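# Place gear and two bearing rings into their holders

## Task

Take the gear and both bearing rings that sit on the white pads and set each one into its matching holder, without disturbing the other parts already seated in their holders; finish with both grippers released from everything.

## Robot and tools

Robot: two six-joint arms, left_arm and right_arm, each with a two-finger parallel gripper and a wrist camera. Base origins in the scene frame: left_arm at (+0.038, +0.325, 0) m, turned slightly (quat_wxyz +0.998, 0, 0, +0.057); right_arm at (+0.035, -0.265, 0) m (quat_wxyz +0.997, 0, 0, -0.075). Scene frame: origin on the table surface midway between the arms, +x out over the table, +z up, left_arm on the +y side. The names left and right are labels, not image sides.

Joint order, used in every command row and every per-joint list in results: shoulder, elbow, waist, wrist pitch, wrist yaw, wrist roll. Nominal ranges in radians: shoulder 0.000 to 3.142, elbow 0.000 to 3.142, waist -2.618 to 3.054, wrist pitch -1.571 to 1.571, wrist yaw -1.571 to 1.571, wrist roll -2.094 to 2.094. True ends may differ by up to 0.036 rad. A target beyond an end by more than 0.036 rad and farther out than the current angle is rejected; a target past the true end is clipped, and the result may say "joint sent to its limit" (its absence proves nothing).

A row is one flat list of 14 numbers: left_arm's six joint angles then its opening, then right_arm's six angles then its opening. Joint numbers are absolute target angles in radians, not offsets. Opening is a scale from -1 (closed) to +1 (fully open, 0.094 m between pads). Optionally 12 more numbers from 0 to 1 can follow: per-joint stiffness multipliers, left's six then right's six in joint order; they persist until changed. Both arms must always be given, even if one stays put; to keep a joint still, resend its value from the "Joint targets" line.

Tools:
- execute_actions(actions): a list of up to 15 actions; each action is a table of up to 15 rows, each row lasting one 1/30 s step; if fewer than 15 rows are given, the last row repeats to fill the action. An empty list just returns state and images. The controller limits how far each joint target can lead its measured angle (waist 0.202, shoulder 0.258, elbow 0.238, wrist pitch 0.573, wrist yaw and roll 0.522 rad) and scales targets back if the gripper would jump more than 70 mm in one step, so big changes need several actions.
- move(target, speed, blocking): target is one row as above (absolute angles plus openings). All joints of both arms travel in sync from their current angles, so the hand path is curved and avoids nothing. speed in rad/s, 0.01 to 2 (default 0.5), applies to the joint with the longest way to go; duration is clamped to 0.5 to 10 s. Openings are applied at the start. blocking=false returns after 0.5 s while motion continues; then use wait or stop before sending further rows or moves. Faster moves and targets set deeper past a contact press harder.
- wait(seconds): 0 to 10 s, holds the last command; returns early when a running move finishes.
- stop(): decelerates a running move; needs room, fingers keep moving.
- zoom_image(camera, region): enlarges [x0, y0, x1, y1] pixels (max 504 by 504) of one camera's latest frame. Cameras: cam_head_left, cam_head_right, cam_high, cam_low, cam_left_wrist, cam_right_wrist, all 504x504.
- read_manual(section): only URDF licence text; no motion.
- finished_scene(scene): pass the current scene number to end it once the goal holds; irreversible, and it reports success.

Results: a state line per arm gives the gripper pose as end_effector_position (m, scene frame) and end_effector_quat_wxyz; the point sits between the finger pads about 1 cm short of the tips, and may be off more at long reach. Gripper fingers point along its +z and close along its y. Joint positions and Joint velocities list, per arm, the six joints (rad, rad/s) then the pad gap (m). grip_measured shows the opening on the command scale, with a fixed per-gripper error near 1 mm. "Joint targets" shows what the joints are currently being driven to. Step readings list joint angles at some steps; HELD marks steps where an arm's command was held back. "joint command not followed" means a clearance check altered that arm's joint targets. A move adds a "move:" line: ending (done, off_target, moving, held, fault), limits=held or limits=none, and each arm's joint farthest from target. Torques are noisy and offset. MOTOR HOT appears at 75 °C; at 90 °C an arm is stopped for 10 s, at 100 °C it goes limp and falls; these show as OVER-TEMPERATURE FAULT.

Gripping: to hold an item, command an opening under grip_measured, about 0.03 lower for a firm hold; parts under 2 mm thick get less force. Pads may spike at first contact.

Cautions: the scene keeps running while you compose replies, with the robot holding its last command. Parts can be tugged or nudged by outside disturbances. Never knock or drop anything off the table, never let the arms collide or press each other, avoid slamming, hard pushes and letting parts slip. Open both grippers and clear away before finishing. Quicker, smoother, lower-effort motion is preferred.

Each tool is called after "Emit:" by a JSON object that holds its "fn" and its "kwargs", one argument or row to a line.

## Session

Emit:
{"fn": "execute_actions", "kwargs": {
  "actions": []
}}

Scene clock: 0.00 s.
left_arm: end_effector_position=(+0.2744, +0.2826, +0.2009) grip_measured=+1.000 end_effector_quat_wxyz=(+0.456, +0.009, +0.888, -0.052) | right_arm: end_effector_position=(+0.2687, -0.1413, +0.2286) grip_measured=+1.000 end_effector_quat_wxyz=(+0.097, +0.643, +0.751, +0.112)
Joint names: [shoulder, elbow, waist, wrist pitch, wrist yaw, wrist roll]
Joint positions: left_arm=[ 0.582  0.67  -0.392 -0.71  -0.126 -0.193  0.094] | right_arm=[ 1.347  1.474  0.71  -1.423  0.117  1.96   0.094]
Joint velocities: left_arm=[-0.007 -0.017 -0.002  0.007 -0.007  0.007  0.   ] | right_arm=[ 0.002 -0.027 -0.002 -0.022 -0.007  0.007  0.   ]
Joint torques (N m, as the arm reports them, + toward a larger angle): no reading
Joint targets: left_arm=[0.577 0.681 -0.392 -0.705 -0.129 -0.191] | right_arm=[1.338 1.485 0.710 -1.425 0.125 1.959]
Joint stiffness scale: left_arm=[1. 1. 1. 1. 1. 1.] | right_arm=[1. 1. 1. 1. 1. 1.]

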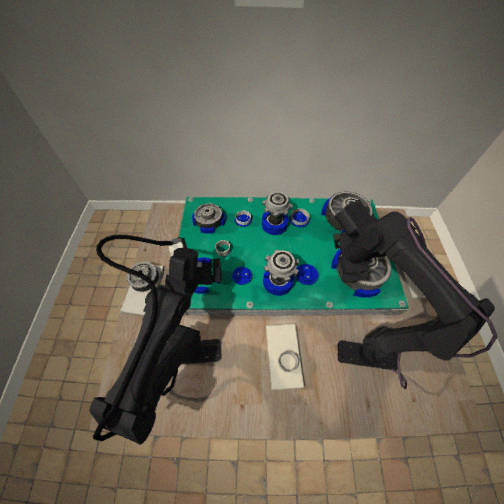

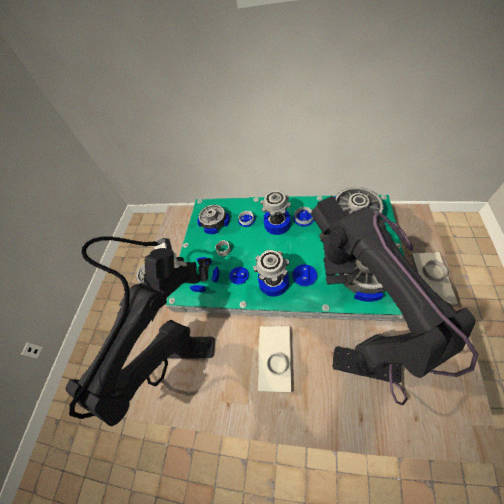

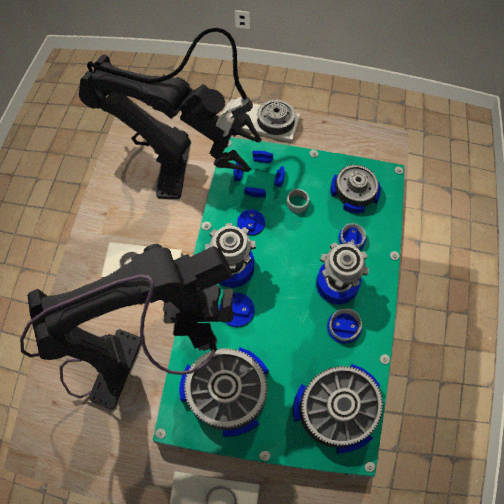

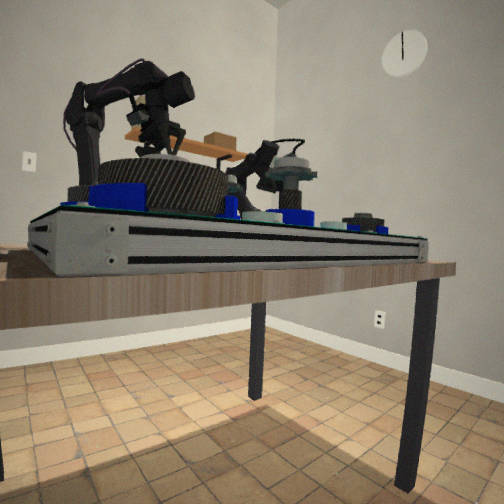

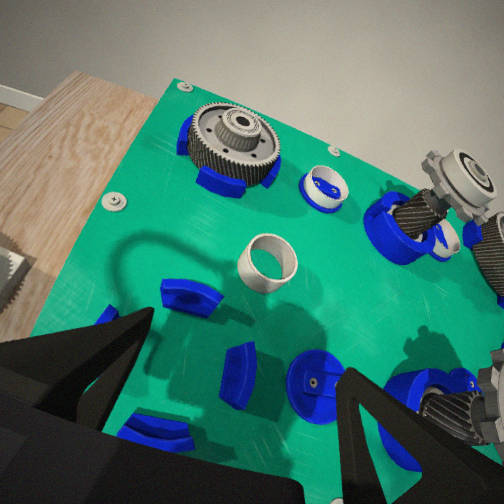

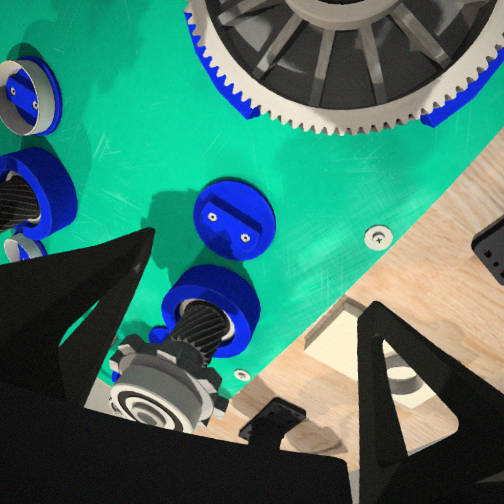

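Emit:
{"fn": "zoom_image", "kwargs": {
  "camera": "cam_head_right",
  "region": [230, 230, 480, 400]
}}

Emit:
{"fn": "zoom_image", "kwargs": {
  "camera": "cam_head_left",
  "region": [100, 230, 350, 400]
}}

Region (230, 230, 480, 400) of cam_head_right's 504x504 image, scaled by 2.016, with more detail than that image has; it fills the top 343 rows of this view, and the rest is white.

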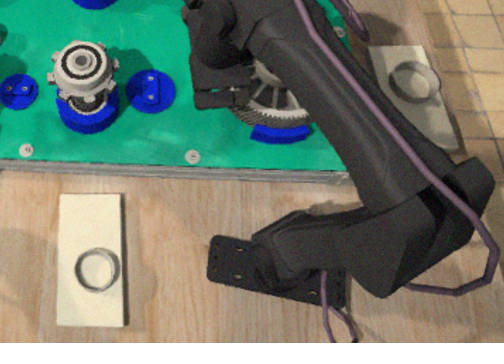

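Region (100, 230, 350, 400) of cam_head_left's 504x504 image, scaled by 2.016, with more detail than that image has; it fills the top 343 rows of this view, and the rest is white.

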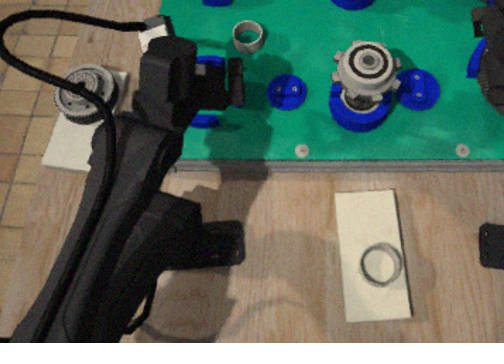

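Emit:
{"fn": "move", "kwargs": {
  "target": [1.687,1.63,0.58,-1.47,0,0,1.0,2.0,1.96,-0.60,-1.49,0,0,1.0],
  "speed": 0.9
}}

Scene clock: 4.70 s.
left_arm: end_effector_position=(+0.2724, +0.5218, +0.1699) grip_measured=+1.000 end_effector_quat_wxyz=(+0.010, -0.343, +0.939, +0.007) | right_arm: end_effector_position=(+0.3138, -0.5285, +0.1522) grip_measured=+1.000 end_effector_quat_wxyz=(+0.008, +0.372, +0.928, -0.009)
Joint names: [shoulder, elbow, waist, wrist pitch, wrist yaw, wrist roll]
Joint positions: left_arm=[ 1.687  1.595  0.576 -1.456 -0.007 -0.009  0.094] | right_arm=[ 2.002  1.93  -0.605 -1.478  0.011  0.006  0.094]
Joint velocities: left_arm=[-0.007  0.007 -0.027 -0.007  0.022 -0.037  0.   ] | right_arm=[-0.002 -0.007  0.017 -0.066  0.022 -0.081  0.   ]
Joint torques (N m, as the arm reports them, + toward a larger angle): left_arm=[-6.21  9.68  0.38  0.24  0.03  0.07] | right_arm=[-10.07   7.03   0.45   0.03  -0.13  -0.08]
Joint targets: left_arm=[1.687 1.630 0.580 -1.470 -0.000 0.000] | right_arm=[2.000 1.960 -0.600 -1.490 -0.000 0.000]
Joint stiffness scale: left_arm=[1. 1. 1. 1. 1. 1.] | right_arm=[1. 1. 1. 1. 1. 1.]
move: off_target (left_arm, right_arm); limits=none; left_arm: farthest joint: the elbow, 0.035 radians from its target (0.960 radians at the start); right_arm: farthest joint: the elbow, 0.030 radians from its target (0.486 radians at the start)

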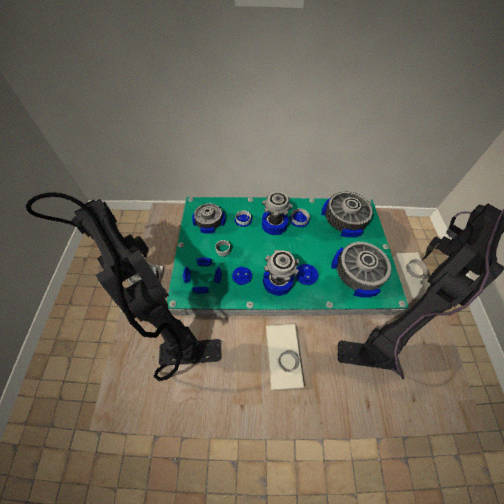

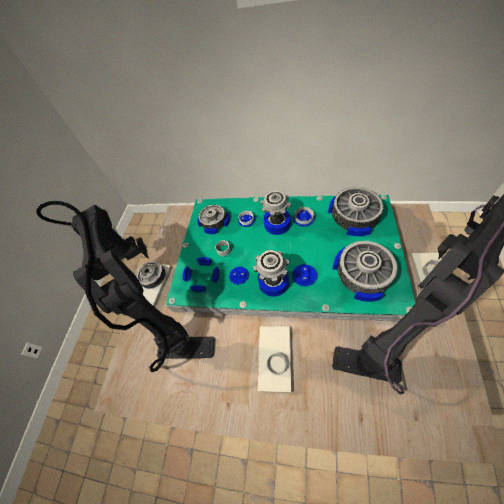

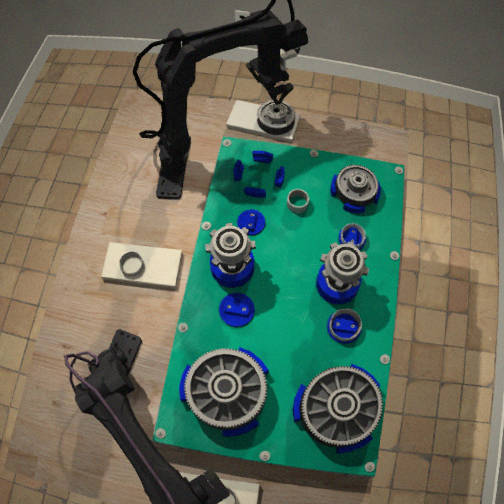

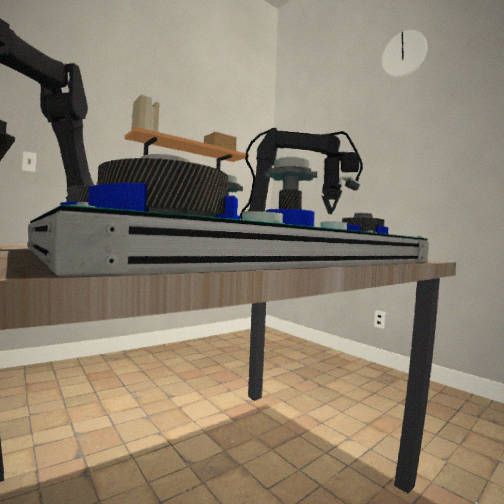

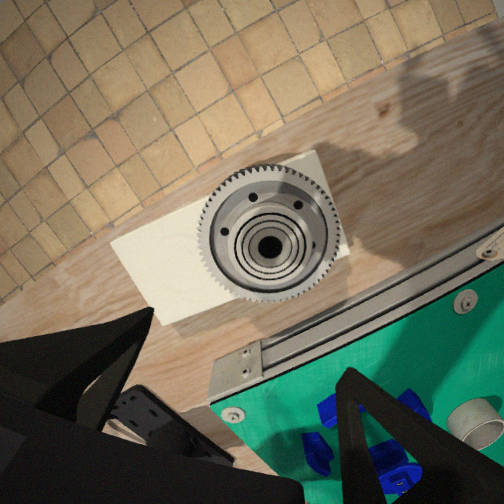

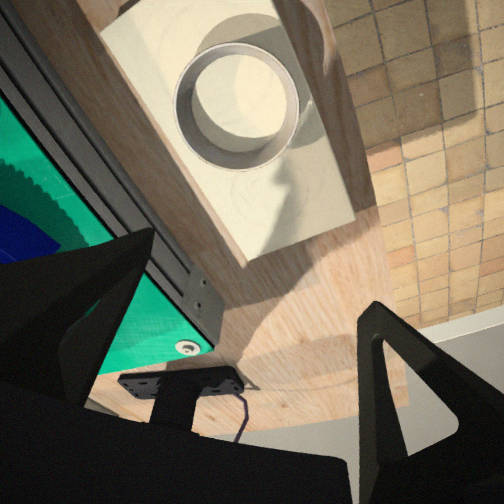

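Emit:
{"fn": "move", "kwargs": {
  "target": [1.803,1.482,0.572,-1.246,0,0,0.65,2.163,1.93,-0.516,-1.32,0,0.62,1.0],
  "speed": 0.5
}}

Scene clock: 8.77 s.
left_arm: end_effector_position=(+0.2925, +0.5383, +0.1108) grip_measured=+0.651 end_effector_quat_wxyz=(-0.001, -0.343, +0.939, +0.003) | right_arm: end_effector_position=(+0.3629, -0.5266, +0.0900) grip_measured=+1.000 end_effector_quat_wxyz=(-0.000, +0.600, +0.800, -0.004)
Joint names: [shoulder, elbow, waist, wrist pitch, wrist yaw, wrist roll]
Joint positions: left_arm=[ 1.8    1.495  0.576 -1.265 -0.006 -0.009  0.078] | right_arm=[ 2.166  1.93  -0.523 -1.336  0.007  0.613  0.094]
Joint velocities: left_arm=[ 0.002 -0.042 -0.037  0.022 -0.051  0.007  0.   ] | right_arm=[-0.012 -0.002 -0.007  0.007 -0.007  0.037  0.   ]
Joint torques (N m, as the arm reports them, + toward a larger angle): left_arm=[-6.94  5.36 -0.28  0.59  0.    0.07] | right_arm=[-11.39   5.04   0.69   0.27  -0.1    0.03]
Joint targets: left_arm=[1.803 1.482 0.572 -1.246 0.000 -0.000] | right_arm=[2.163 1.930 -0.516 -1.320 -0.000 0.620]
Joint stiffness scale: left_arm=[1. 1. 1. 1. 1. 1.] | right_arm=[1. 1. 1. 1. 1. 1.]
move: done; limits=none; left_arm: farthest joint: the wrist pitch, 0.019 radians from its target (0.210 radians at the start); right_arm: farthest joint: the wrist pitch, 0.016 radians from its target (0.158 radians at the start)

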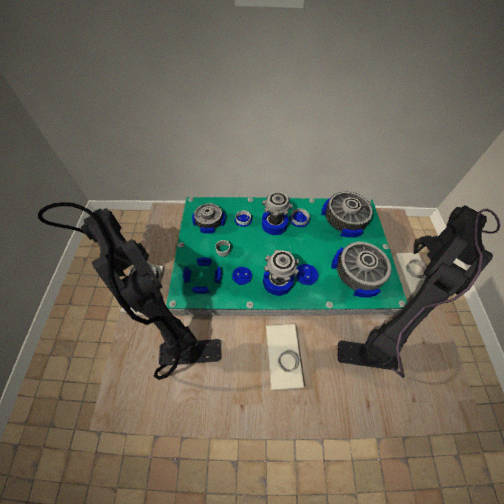

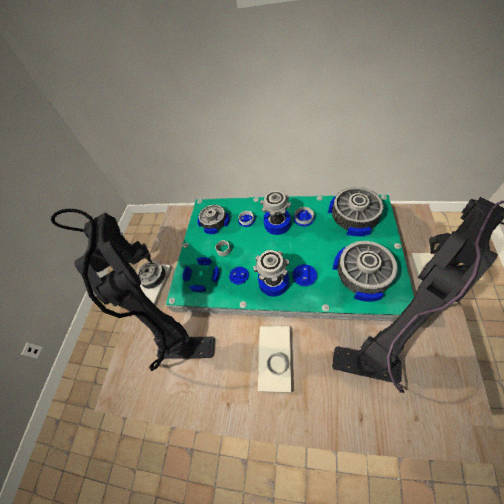

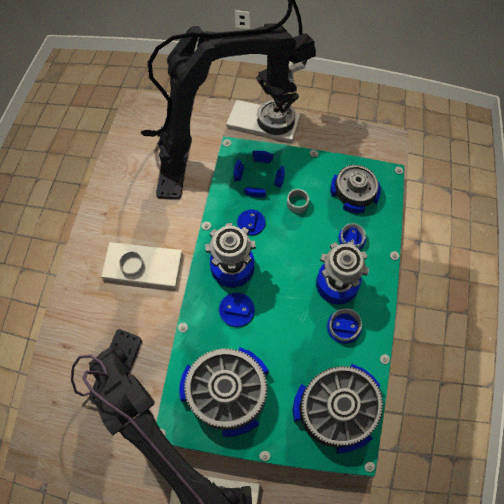

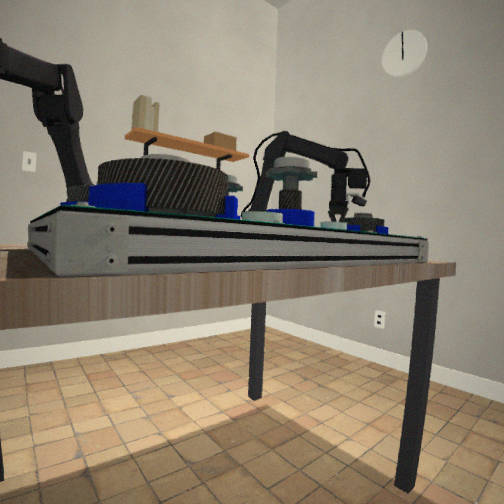

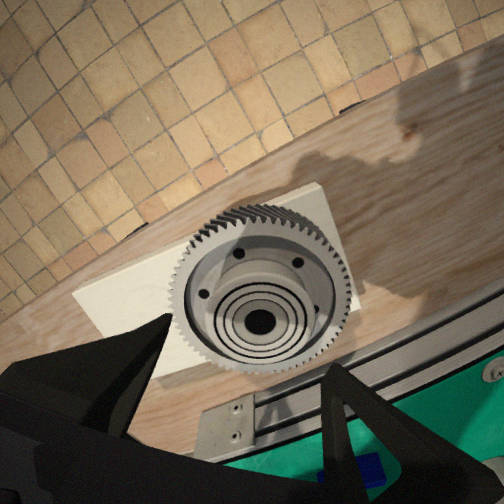

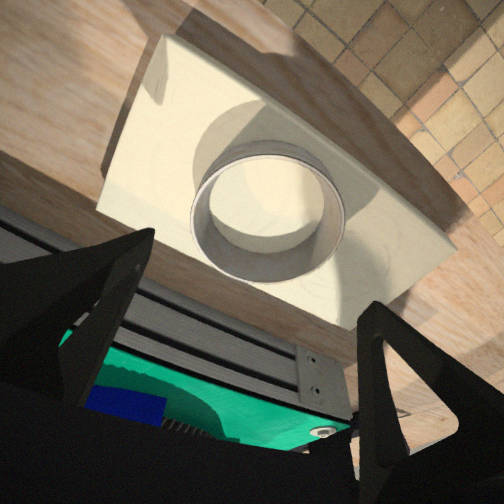

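Emit:
{"fn": "move", "kwargs": {
  "target": [1.821,1.369,0.568,-1.116,0,0,0.65,2.16,1.80,-0.516,-1.185,0,0.62,1.0],
  "speed": 0.2
}}

Scene clock: 10.80 s.
left_arm: end_effector_position=(+0.2924, +0.5382, +0.0769) grip_measured=+0.651 end_effector_quat_wxyz=(-0.002, -0.343, +0.939, +0.003) | right_arm: end_effector_position=(+0.3631, -0.5269, +0.0584) grip_measured=+1.000 end_effector_quat_wxyz=(+0.004, +0.600, +0.800, -0.004)
Joint names: [shoulder, elbow, waist, wrist pitch, wrist yaw, wrist roll]
Joint positions: left_arm=[ 1.818  1.382  0.576 -1.136 -0.006 -0.009  0.078] | right_arm=[ 2.166  1.805 -0.523 -1.201  0.007  0.614  0.094]
Joint velocities: left_arm=[ 0.002 -0.007  0.012  0.022  0.007  0.007  0.003] | right_arm=[-0.002 -0.002 -0.017  0.037  0.081  0.007  0.   ]
Joint torques (N m, as the arm reports them, + toward a larger angle): left_arm=[-7.05  5.23 -0.55  0.57  0.02  0.08] | right_arm=[-11.7    4.75   0.64   0.27  -0.1    0.04]
Joint targets: left_arm=[1.821 1.369 0.568 -1.116 -0.000 -0.000] | right_arm=[2.160 1.800 -0.516 -1.185 -0.000 0.620]
Joint stiffness scale: left_arm=[1. 1. 1. 1. 1. 1.] | right_arm=[1. 1. 1. 1. 1. 1.]
move: done; limits=none; left_arm: farthest joint: the wrist pitch, 0.020 radians from its target (0.149 radians at the start); right_arm: farthest joint: the wrist pitch, 0.016 radians from its target (0.151 radians at the start)

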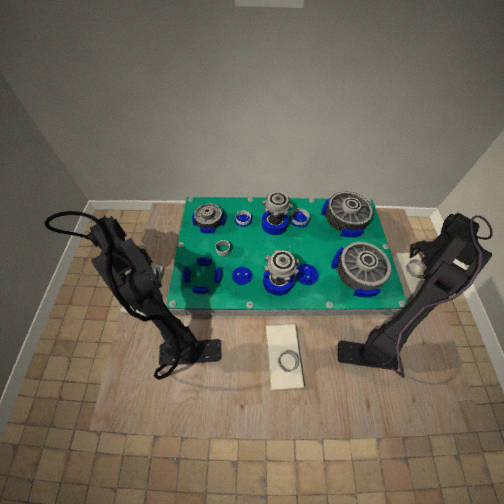

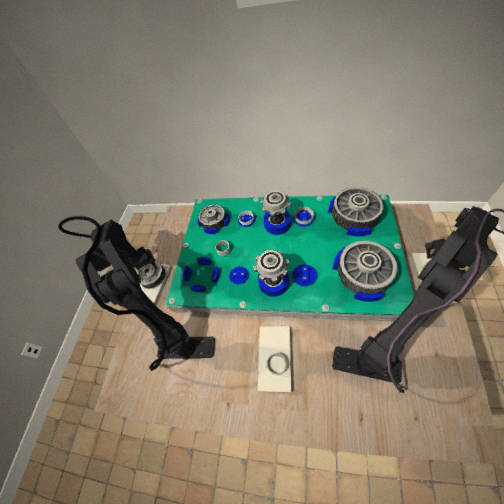

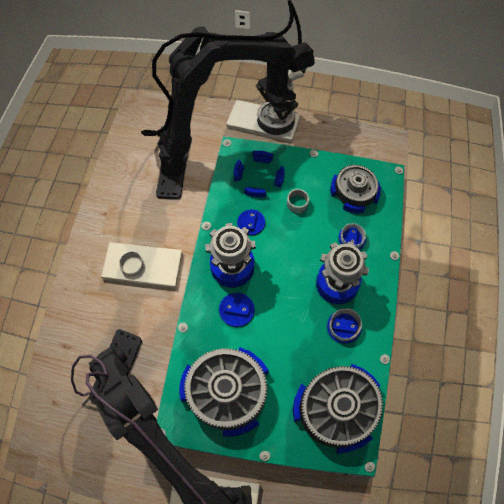

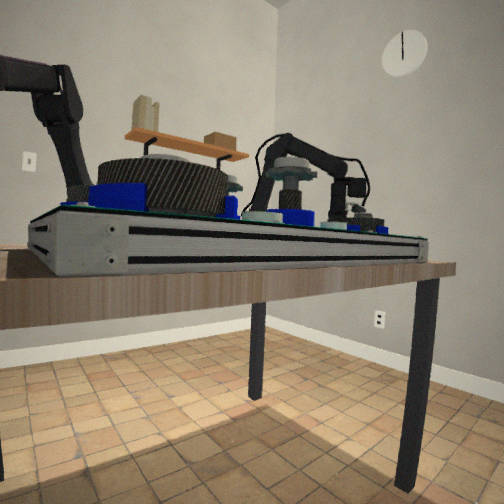

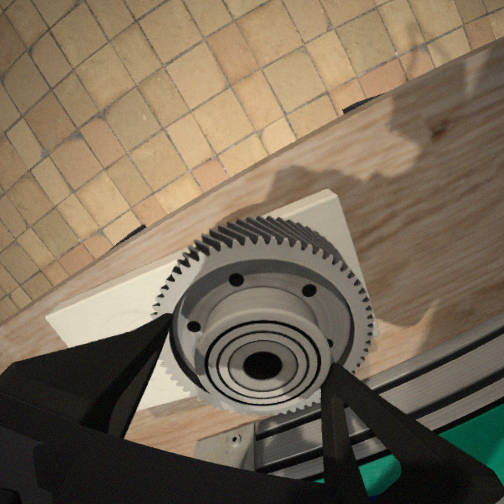

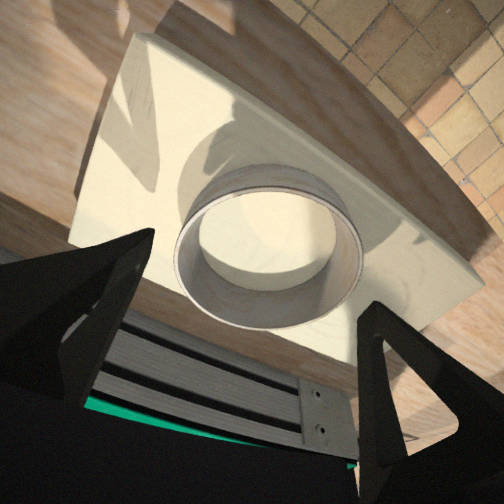

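Emit:
{"fn": "move", "kwargs": {
  "target": [1.821,1.369,0.559,-1.125,0,0,0.5,2.172,1.728,-0.52,-1.112,0,0.62,1.0],
  "speed": 0.18
}}

Emit:
{"fn": "execute_actions", "kwargs": {
  "actions": [
    [[1.821,1.369,0.565,-1.125,0,0,0.44,2.172,1.728,-0.52,-1.112,0,0.62,0.85],[1.821,1.369,0.565,-1.125,0,0,0.40,2.172,1.728,-0.52,-1.112,0,0.62,0.8],[1.821,1.369,0.565,-1.125,0,0,0.37,2.172,1.728,-0.52,-1.112,0,0.62,0.75],[1.821,1.369,0.565,-1.125,0,0,0.34,2.172,1.728,-0.52,-1.112,0,0.62,0.72],[1.821,1.369,0.565,-1.125,0,0,0.32,2.172,1.728,-0.52,-1.112,0,0.62,0.69],[1.821,1.369,0.565,-1.125,0,0,0.30,2.172,1.728,-0.52,-1.112,0,0.62,0.66],[1.821,1.369,0.565,-1.125,0,0,0.28,2.172,1.728,-0.52,-1.112,0,0.62,0.64],[1.821,1.369,0.565,-1.125,0,0,0.26,2.172,1.728,-0.52,-1.112,0,0.62,0.62],[1.821,1.369,0.565,-1.125,0,0,0.245,2.172,1.728,-0.52,-1.112,0,0.62,0.60],[1.821,1.369,0.565,-1.125,0,0,0.23,2.172,1.728,-0.52,-1.112,0,0.62,0.58],[1.821,1.369,0.565,-1.125,0,0,0.215,2.172,1.728,-0.52,-1.112,0,0.62,0.56],[1.821,1.369,0.565,-1.125,0,0,0.20,2.172,1.728,-0.52,-1.112,0,0.62,0.545],[1.821,1.369,0.565,-1.125,0,0,0.19,2.172,1.728,-0.52,-1.112,0,0.62,0.53]]
  ]
}}

Scene clock: 12.63 s.
left_arm: end_effector_position=(+0.2947, +0.5355, +0.0769) grip_measured=+0.501 end_effector_quat_wxyz=(-0.001, -0.339, +0.941, +0.000) | right_arm: end_effector_position=(+0.3614, -0.5255, +0.0407) grip_measured=+1.000 end_effector_quat_wxyz=(+0.005, +0.600, +0.800, -0.004)
Joint names: [shoulder, elbow, waist, wrist pitch, wrist yaw, wrist roll]
Joint positions: left_arm=[ 1.818  1.382  0.568 -1.135 -0.001 -0.009  0.071] | right_arm=[ 2.166  1.733 -0.523 -1.128  0.007  0.614  0.094]
Joint velocities: left_arm=[-0.002  0.002 -0.022  0.095  0.022 -0.022  0.001] | right_arm=[ 0.002 -0.017 -0.007  0.007  0.037  0.022  0.   ]
Joint torques (N m, as the arm reports them, + toward a larger angle): left_arm=[-7.03  5.3  -0.65  0.49 -0.03  0.07] | right_arm=[-10.52   4.7    0.32   0.29  -0.1    0.04]
Joint targets: left_arm=[1.821 1.369 0.559 -1.125 0.000 -0.000] | right_arm=[2.172 1.728 -0.520 -1.112 0.000 0.620]
Joint stiffness scale: left_arm=[1. 1. 1. 1. 1. 1.] | right_arm=[1. 1. 1. 1. 1. 1.]
move: done; limits=none; left_arm: farthest joint: the elbow, 0.013 radians from its target (0.013 radians at the start); right_arm: farthest joint: the wrist pitch, 0.016 radians from its target (0.089 radians at the start)

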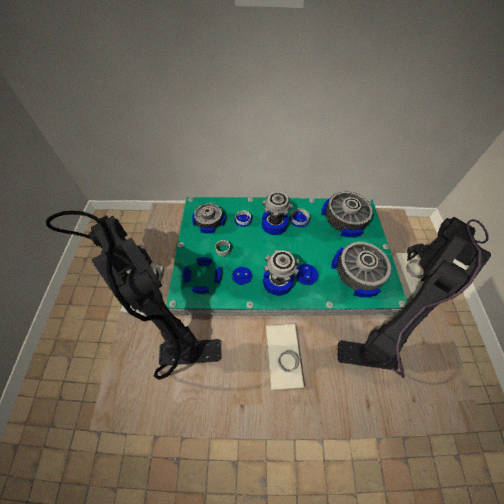

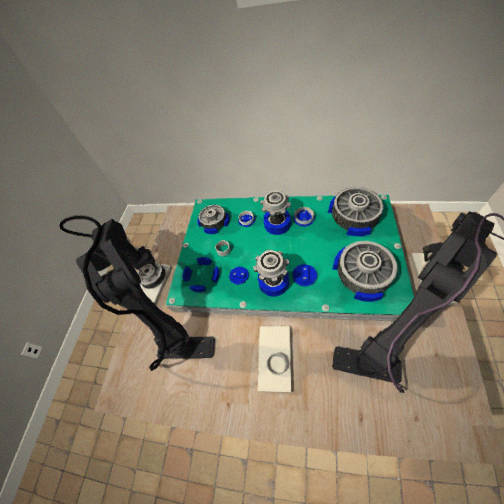

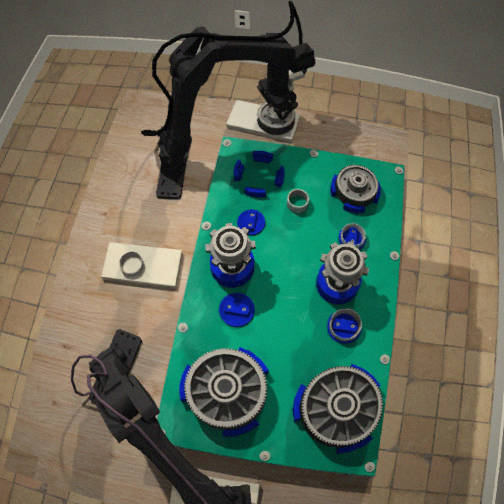

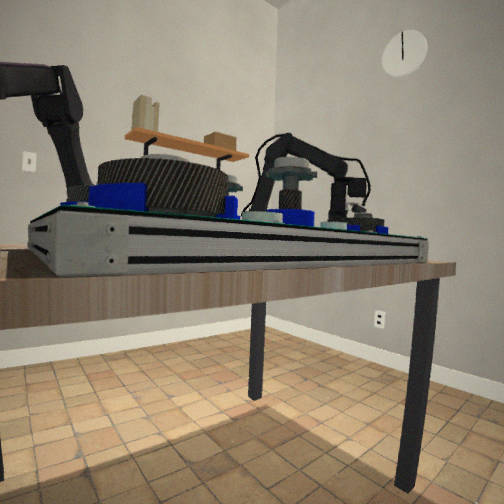

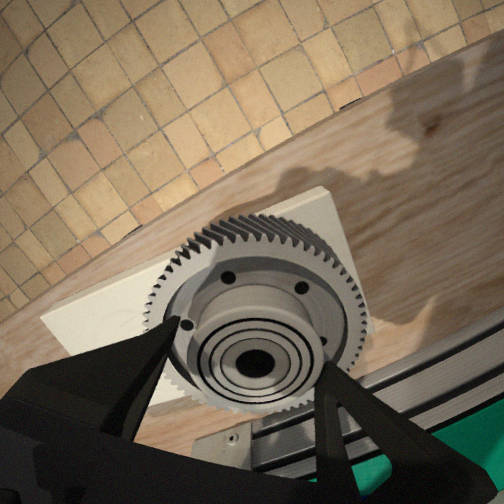

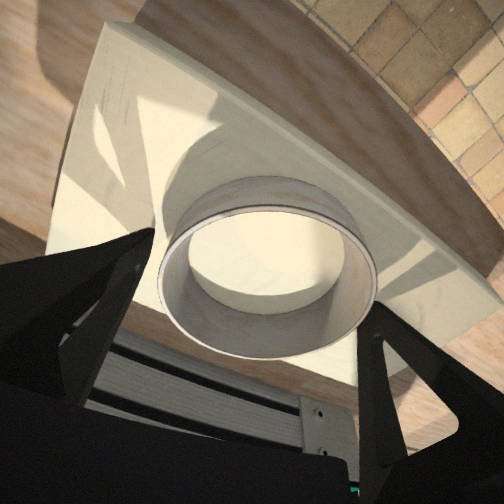

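Scene clock: 13.13 s.
left_arm: end_effector_position=(+0.2960, +0.5340, +0.0769) grip_measured=+0.241 end_effector_quat_wxyz=(+0.001, -0.339, +0.941, -0.005) | right_arm: end_effector_position=(+0.3620, -0.5255, +0.0407) grip_measured=+0.572 end_effector_quat_wxyz=(+0.006, +0.600, +0.800, -0.003)
Joint names: [shoulder, elbow, waist, wrist pitch, wrist yaw, wrist roll]
Joint positions: left_arm=[ 1.818  1.382  0.568 -1.135  0.01  -0.009  0.058] | right_arm=[ 2.166  1.733 -0.523 -1.126  0.005  0.614  0.074]
Joint velocities: left_arm=[ 0.002 -0.012 -0.012 -0.022 -0.066 -0.037  0.   ] | right_arm=[-0.012  0.007  0.007  0.007 -0.022 -0.022 -0.001]
Joint torques (N m, as the arm reports them, + toward a larger angle): left_arm=[-7.07  5.32 -0.14  0.47 -0.13  0.08] | right_arm=[-10.56   4.64   0.3    0.26  -0.06   0.05]
Joint targets: left_arm=[1.821 1.369 0.565 -1.125 -0.000 -0.000] | right_arm=[2.172 1.728 -0.520 -1.112 0.000 0.620]
Joint stiffness scale: left_arm=[1. 1. 1. 1. 1. 1.] | right_arm=[1. 1. 1. 1. 1. 1.]
Step readings (joint positions):
0: left_arm=[1.818 1.382 0.568 -1.135 -0.001 -0.009] | right_arm=[2.166 1.733 -0.523 -1.128 0.007 0.614]
1: left_arm=[1.818 1.382 0.568 -1.135 -0.001 -0.009] | right_arm=[2.166 1.733 -0.523 -1.128 0.007 0.614]
2: left_arm=[1.818 1.382 0.568 -1.135 -0.001 -0.009] | right_arm=[2.166 1.733 -0.523 -1.128 0.007 0.614]
4: left_arm=[1.818 1.382 0.568 -1.135 0.003 -0.009] | right_arm=[2.166 1.733 -0.523 -1.128 0.007 0.614]
8: left_arm=[1.818 1.382 0.568 -1.135 0.010 -0.009] | right_arm=[2.166 1.733 -0.523 -1.126 0.006 0.614]
15: Joint positions above

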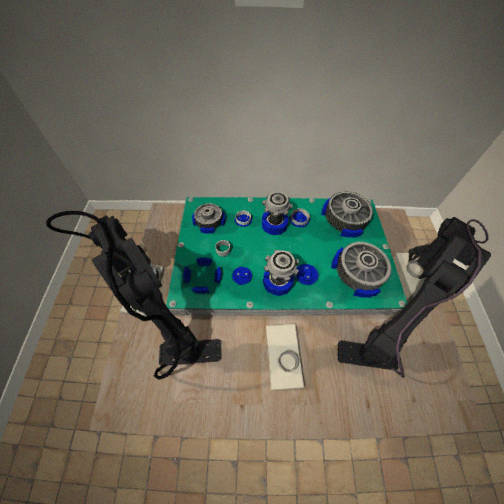

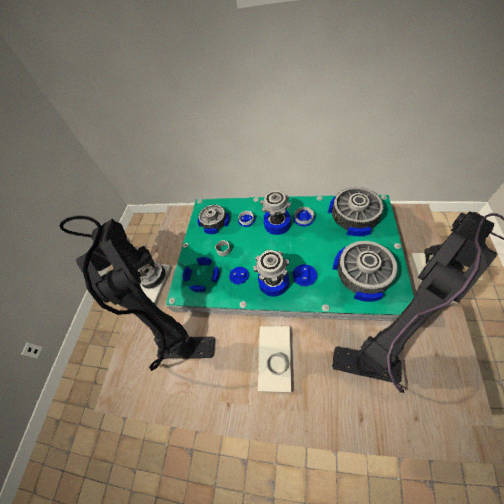

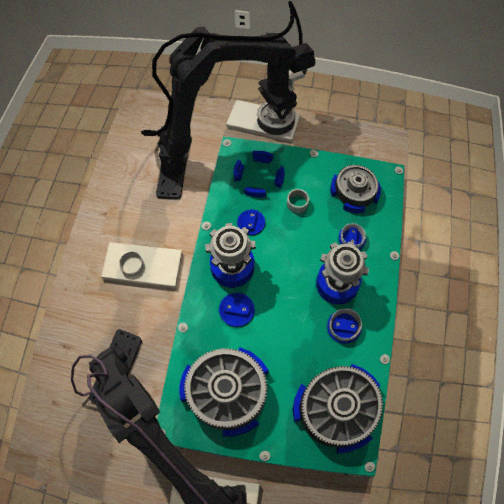

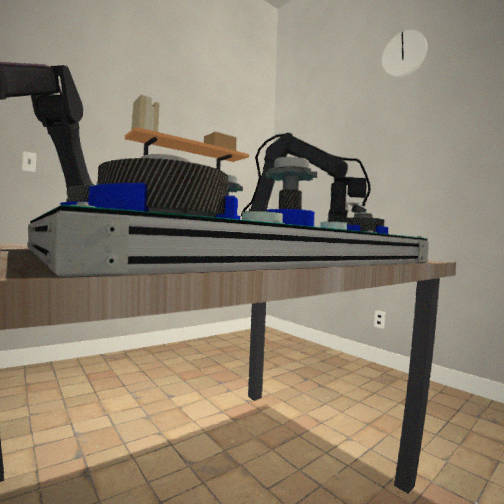

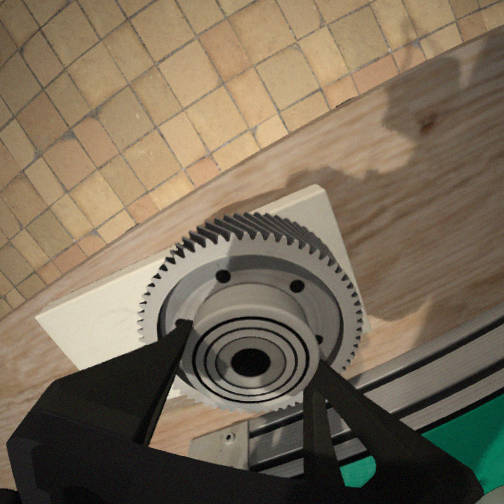

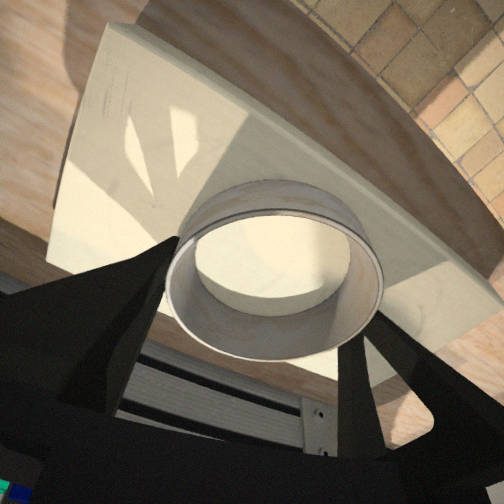

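Emit:
{"fn": "execute_actions", "kwargs": {
  "actions": [
    [[1.816,1.376,0.568,-1.126,0,0,0.19,2.150,1.750,-0.52,-1.135,0,0.62,0.525],[1.810,1.382,0.568,-1.128,0,0,0.19,2.135,1.765,-0.52,-1.150,0,0.62,0.525],[1.805,1.389,0.568,-1.129,0,0,0.19,2.125,1.772,-0.52,-1.163,0,0.62,0.525],[1.799,1.396,0.568,-1.130,0,0,0.19,2.115,1.779,-0.52,-1.178,0,0.62,0.525],[1.794,1.403,0.568,-1.132,0,0,0.19,2.105,1.786,-0.52,-1.193,0,0.62,0.525],[1.789,1.409,0.568,-1.133,0,0,0.19,2.095,1.793,-0.52,-1.208,0,0.62,0.525],[1.783,1.416,0.568,-1.134,0,0,0.19,2.085,1.800,-0.52,-1.223,0,0.62,0.525],[1.778,1.423,0.568,-1.135,0,0,0.19,2.075,1.807,-0.52,-1.238,0,0.62,0.525],[1.772,1.429,0.568,-1.137,0,0,0.19,2.065,1.814,-0.52,-1.253,0,0.62,0.525],[1.767,1.436,0.568,-1.138,0,0,0.19,2.055,1.821,-0.52,-1.268,0,0.62,0.525],[1.762,1.443,0.568,-1.139,0,0,0.19,2.045,1.828,-0.52,-1.283,0,0.62,0.525],[1.756,1.449,0.568,-1.141,0,0,0.19,2.035,1.835,-0.52,-1.298,0,0.62,0.525],[1.751,1.456,0.568,-1.142,0,0,0.19,2.025,1.842,-0.52,-1.313,0,0.62,0.525],[1.745,1.463,0.568,-1.143,0,0,0.19,2.015,1.849,-0.52,-1.328,0,0.62,0.525],[1.740,1.470,0.568,-1.145,0,0,0.19,2.005,1.856,-0.52,-1.343,0,0.62,0.525]],
    [[1.738,1.475,0.568,-1.150,0,0,0.19,1.995,1.863,-0.52,-1.358,0,0.62,0.525],[1.737,1.482,0.568,-1.158,0,0,0.19,1.985,1.870,-0.52,-1.373,0,0.62,0.525],[1.735,1.490,0.568,-1.167,0,0,0.19,1.975,1.877,-0.52,-1.388,0,0.62,0.525],[1.733,1.498,0.568,-1.176,0,0,0.19,1.965,1.884,-0.52,-1.403,0,0.62,0.525],[1.731,1.505,0.568,-1.185,0,0,0.19,1.955,1.891,-0.52,-1.418,0,0.62,0.525],[1.729,1.513,0.568,-1.194,0,0,0.19,1.945,1.898,-0.52,-1.433,0,0.62,0.525],[1.727,1.521,0.568,-1.203,0,0,0.19,1.935,1.905,-0.52,-1.448,0,0.62,0.525],[1.726,1.529,0.568,-1.212,0,0,0.19,1.925,1.912,-0.52,-1.463,0,0.62,0.525],[1.724,1.536,0.568,-1.221,0,0,0.19,1.915,1.919,-0.52,-1.478,0,0.62,0.525],[1.722,1.544,0.568,-1.230,0,0,0.19,1.905,1.926,-0.52,-1.493,0,0.62,0.525],[1.720,1.552,0.568,-1.239,0,0,0.19,1.895,1.933,-0.52,-1.508,0,0.62,0.525],[1.718,1.560,0.568,-1.248,0,0,0.19,1.885,1.940,-0.52,-1.523,0,0.62,0.525],[1.717,1.567,0.568,-1.257,0,0,0.19,1.875,1.947,-0.52,-1.538,0,0.62,0.525],[1.715,1.575,0.568,-1.266,0,0,0.19,1.867,1.952,-0.52,-1.550,0,0.62,0.525],[1.713,1.583,0.568,-1.275,0,0,0.19,1.860,1.957,-0.515,-1.558,0,0.62,0.525]],
    [[1.706,1.589,0.568,-1.288,0,0,0.19,1.86,1.957,-0.505,-1.558,0,0.63,0.525],[1.699,1.595,0.568,-1.301,0,0,0.19,1.86,1.957,-0.49,-1.558,0,0.64,0.525],[1.692,1.600,0.568,-1.314,0,0,0.19,1.86,1.957,-0.47,-1.558,0,0.66,0.525],[1.686,1.606,0.568,-1.328,0,0,0.19,1.86,1.957,-0.447,-1.558,0,0.677,0.525],[1.679,1.612,0.568,-1.341,0,0,0.19,1.86,1.957,-0.424,-1.558,0,0.694,0.525],[1.672,1.618,0.568,-1.354,0,0,0.19,1.86,1.957,-0.401,-1.558,0,0.711,0.525],[1.665,1.624,0.568,-1.367,0,0,0.19,1.86,1.957,-0.378,-1.558,0,0.728,0.525],[1.658,1.629,0.568,-1.380,0,0,0.19,1.86,1.957,-0.355,-1.558,0,0.745,0.525],[1.651,1.635,0.568,-1.393,0,0,0.19,1.86,1.957,-0.332,-1.558,0,0.762,0.525],[1.644,1.641,0.568,-1.406,0,0,0.19,1.86,1.957,-0.309,-1.558,0,0.779,0.525],[1.637,1.647,0.568,-1.420,0,0,0.19,1.86,1.957,-0.286,-1.558,0,0.796,0.525],[1.631,1.653,0.568,-1.433,0,0,0.19,1.86,1.957,-0.263,-1.558,0,0.813,0.525],[1.624,1.658,0.568,-1.446,0,0,0.19,1.86,1.957,-0.245,-1.558,0,0.83,0.525],[1.617,1.664,0.568,-1.459,0,0,0.19,1.86,1.957,-0.232,-1.558,0,0.84,0.525],[1.610,1.670,0.568,-1.472,0,0,0.19,1.86,1.957,-0.225,-1.558,0,0.85,0.525]]
  ]
}}

Scene clock: 20.37 s.
left_arm: end_effector_position=(+0.2820, +0.5245, +0.1572) grip_measured=+0.241 end_effector_quat_wxyz=(+0.014, -0.339, +0.941, +0.004) | right_arm: end_effector_position=(+0.3691, -0.4020, +0.1934) grip_measured=+0.572 end_effector_quat_wxyz=(+0.037, +0.555, +0.831, +0.007)
Joint names: [shoulder, elbow, waist, wrist pitch, wrist yaw, wrist roll]
Joint positions: left_arm=[ 1.711  1.572  0.568 -1.403  0.002 -0.009  0.058] | right_arm=[ 1.883  1.93  -0.243 -1.543  0.001  0.786  0.074]
Joint velocities: left_arm=[-0.208  0.183 -0.007 -0.388  0.051  0.051 -0.001] | right_arm=[-0.002  0.017  0.466 -0.051 -0.125  0.388 -0.001]
Joint torques (N m, as the arm reports them, + toward a larger angle): left_arm=[-13.05  14.42   0.03   0.28  -0.05   0.08] | right_arm=[-10.68   6.79  -0.92   0.11   0.03   0.05]
Joint targets: left_arm=[1.610 1.670 0.568 -1.472 0.000 -0.000] | right_arm=[1.860 1.957 -0.225 -1.558 -0.000 0.850]
Joint stiffness scale: left_arm=[1. 1. 1. 1. 1. 1.] | right_arm=[1. 1. 1. 1. 1. 1.]
Step readings (joint positions; steps 1 to 15: 1st action; 16 to 30: 2nd action; 31 to 45: 3rd action):
0: left_arm=[1.818 1.382 0.568 -1.135 0.010 -0.009] | right_arm=[2.166 1.733 -0.523 -1.126 0.005 0.614]
1: left_arm=[1.818 1.382 0.568 -1.135 0.010 -0.009] | right_arm=[2.166 1.733 -0.523 -1.126 0.005 0.614]
2: left_arm=[1.818 1.382 0.568 -1.135 0.010 -0.009] | right_arm=[2.166 1.733 -0.523 -1.127 0.005 0.614]
4: left_arm=[1.818 1.382 0.568 -1.135 0.010 -0.009] | right_arm=[2.166 1.737 -0.523 -1.135 0.005 0.614]
8: left_arm=[1.818 1.382 0.568 -1.135 0.010 -0.009] | right_arm=[2.148 1.753 -0.523 -1.176 0.005 0.614]
15: left_arm=[1.817 1.387 0.568 -1.137 0.010 -0.009] | right_arm=[2.061 1.811 -0.523 -1.269 0.005 0.614]
16: left_arm=[1.817 1.388 0.568 -1.137 0.010 -0.009] | right_arm=[2.050 1.819 -0.523 -1.283 0.005 0.614]
17: left_arm=[1.817 1.389 0.568 -1.138 0.009 -0.009] | right_arm=[2.038 1.827 -0.523 -1.297 0.005 0.614]
19: left_arm=[1.817 1.395 0.568 -1.143 0.007 -0.009] | right_arm=[2.018 1.841 -0.523 -1.326 0.005 0.614]
23: left_arm=[1.817 1.425 0.568 -1.169 0.003 -0.009] | right_arm=[1.981 1.867 -0.523 -1.387 0.005 0.614]
30: left_arm=[1.817 1.483 0.568 -1.218 0.002 -0.009] | right_arm=[1.913 1.913 -0.523 -1.492 0.005 0.614]
31: left_arm=[1.815 1.490 0.568 -1.225 0.002 -0.009] | right_arm=[1.904 1.919 -0.523 -1.504 0.005 0.616]
32: left_arm=[1.812 1.495 0.568 -1.233 0.002 -0.009] | right_arm=[1.896 1.924 -0.520 -1.514 0.005 0.619]
34: left_arm=[1.801 1.505 0.568 -1.252 0.002 -0.009] | right_arm=[1.885 1.929 -0.503 -1.528 0.006 0.634]
38: left_arm=[1.769 1.529 0.568 -1.304 0.002 -0.009] | right_arm=[1.883 1.930 -0.415 -1.540 0.006 0.682]
45: Joint positions above

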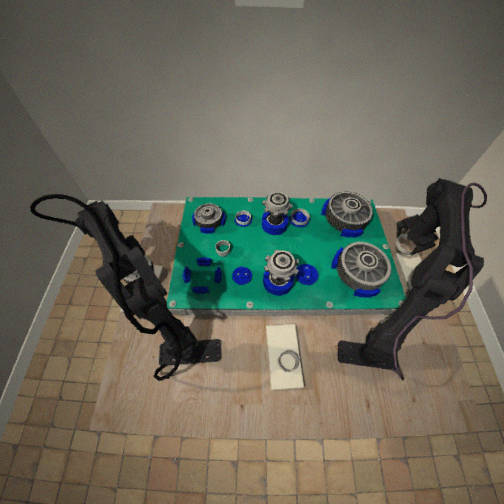

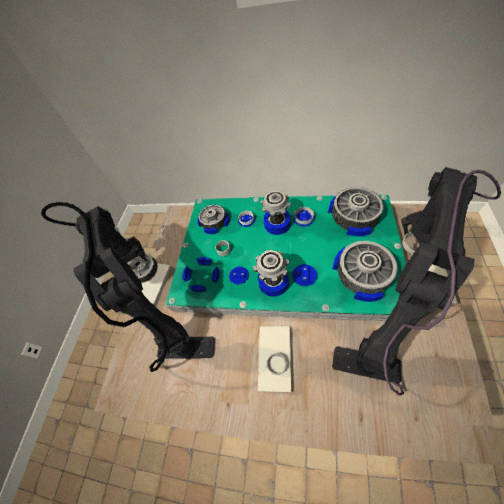

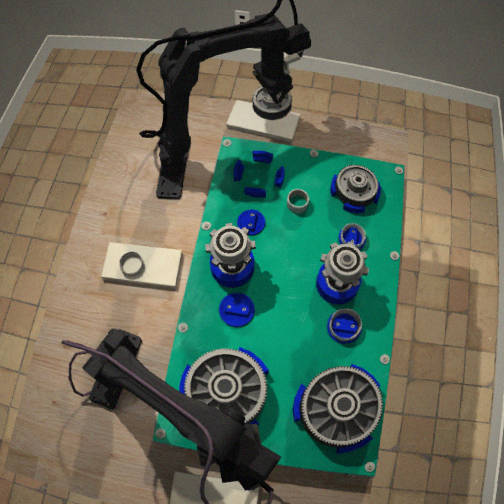

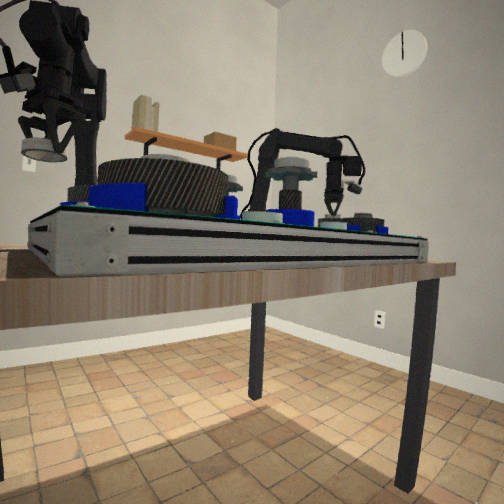

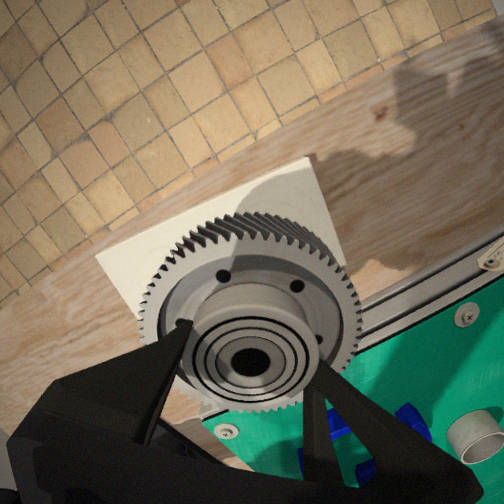

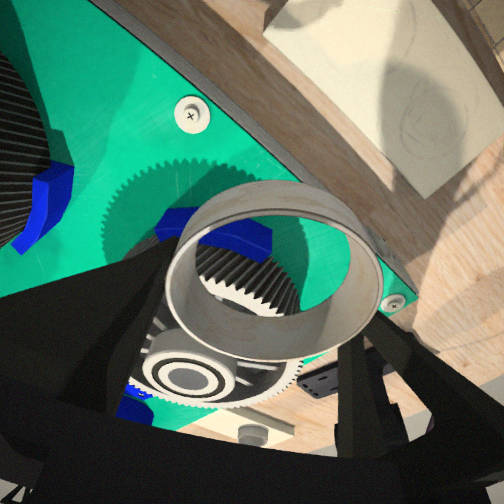

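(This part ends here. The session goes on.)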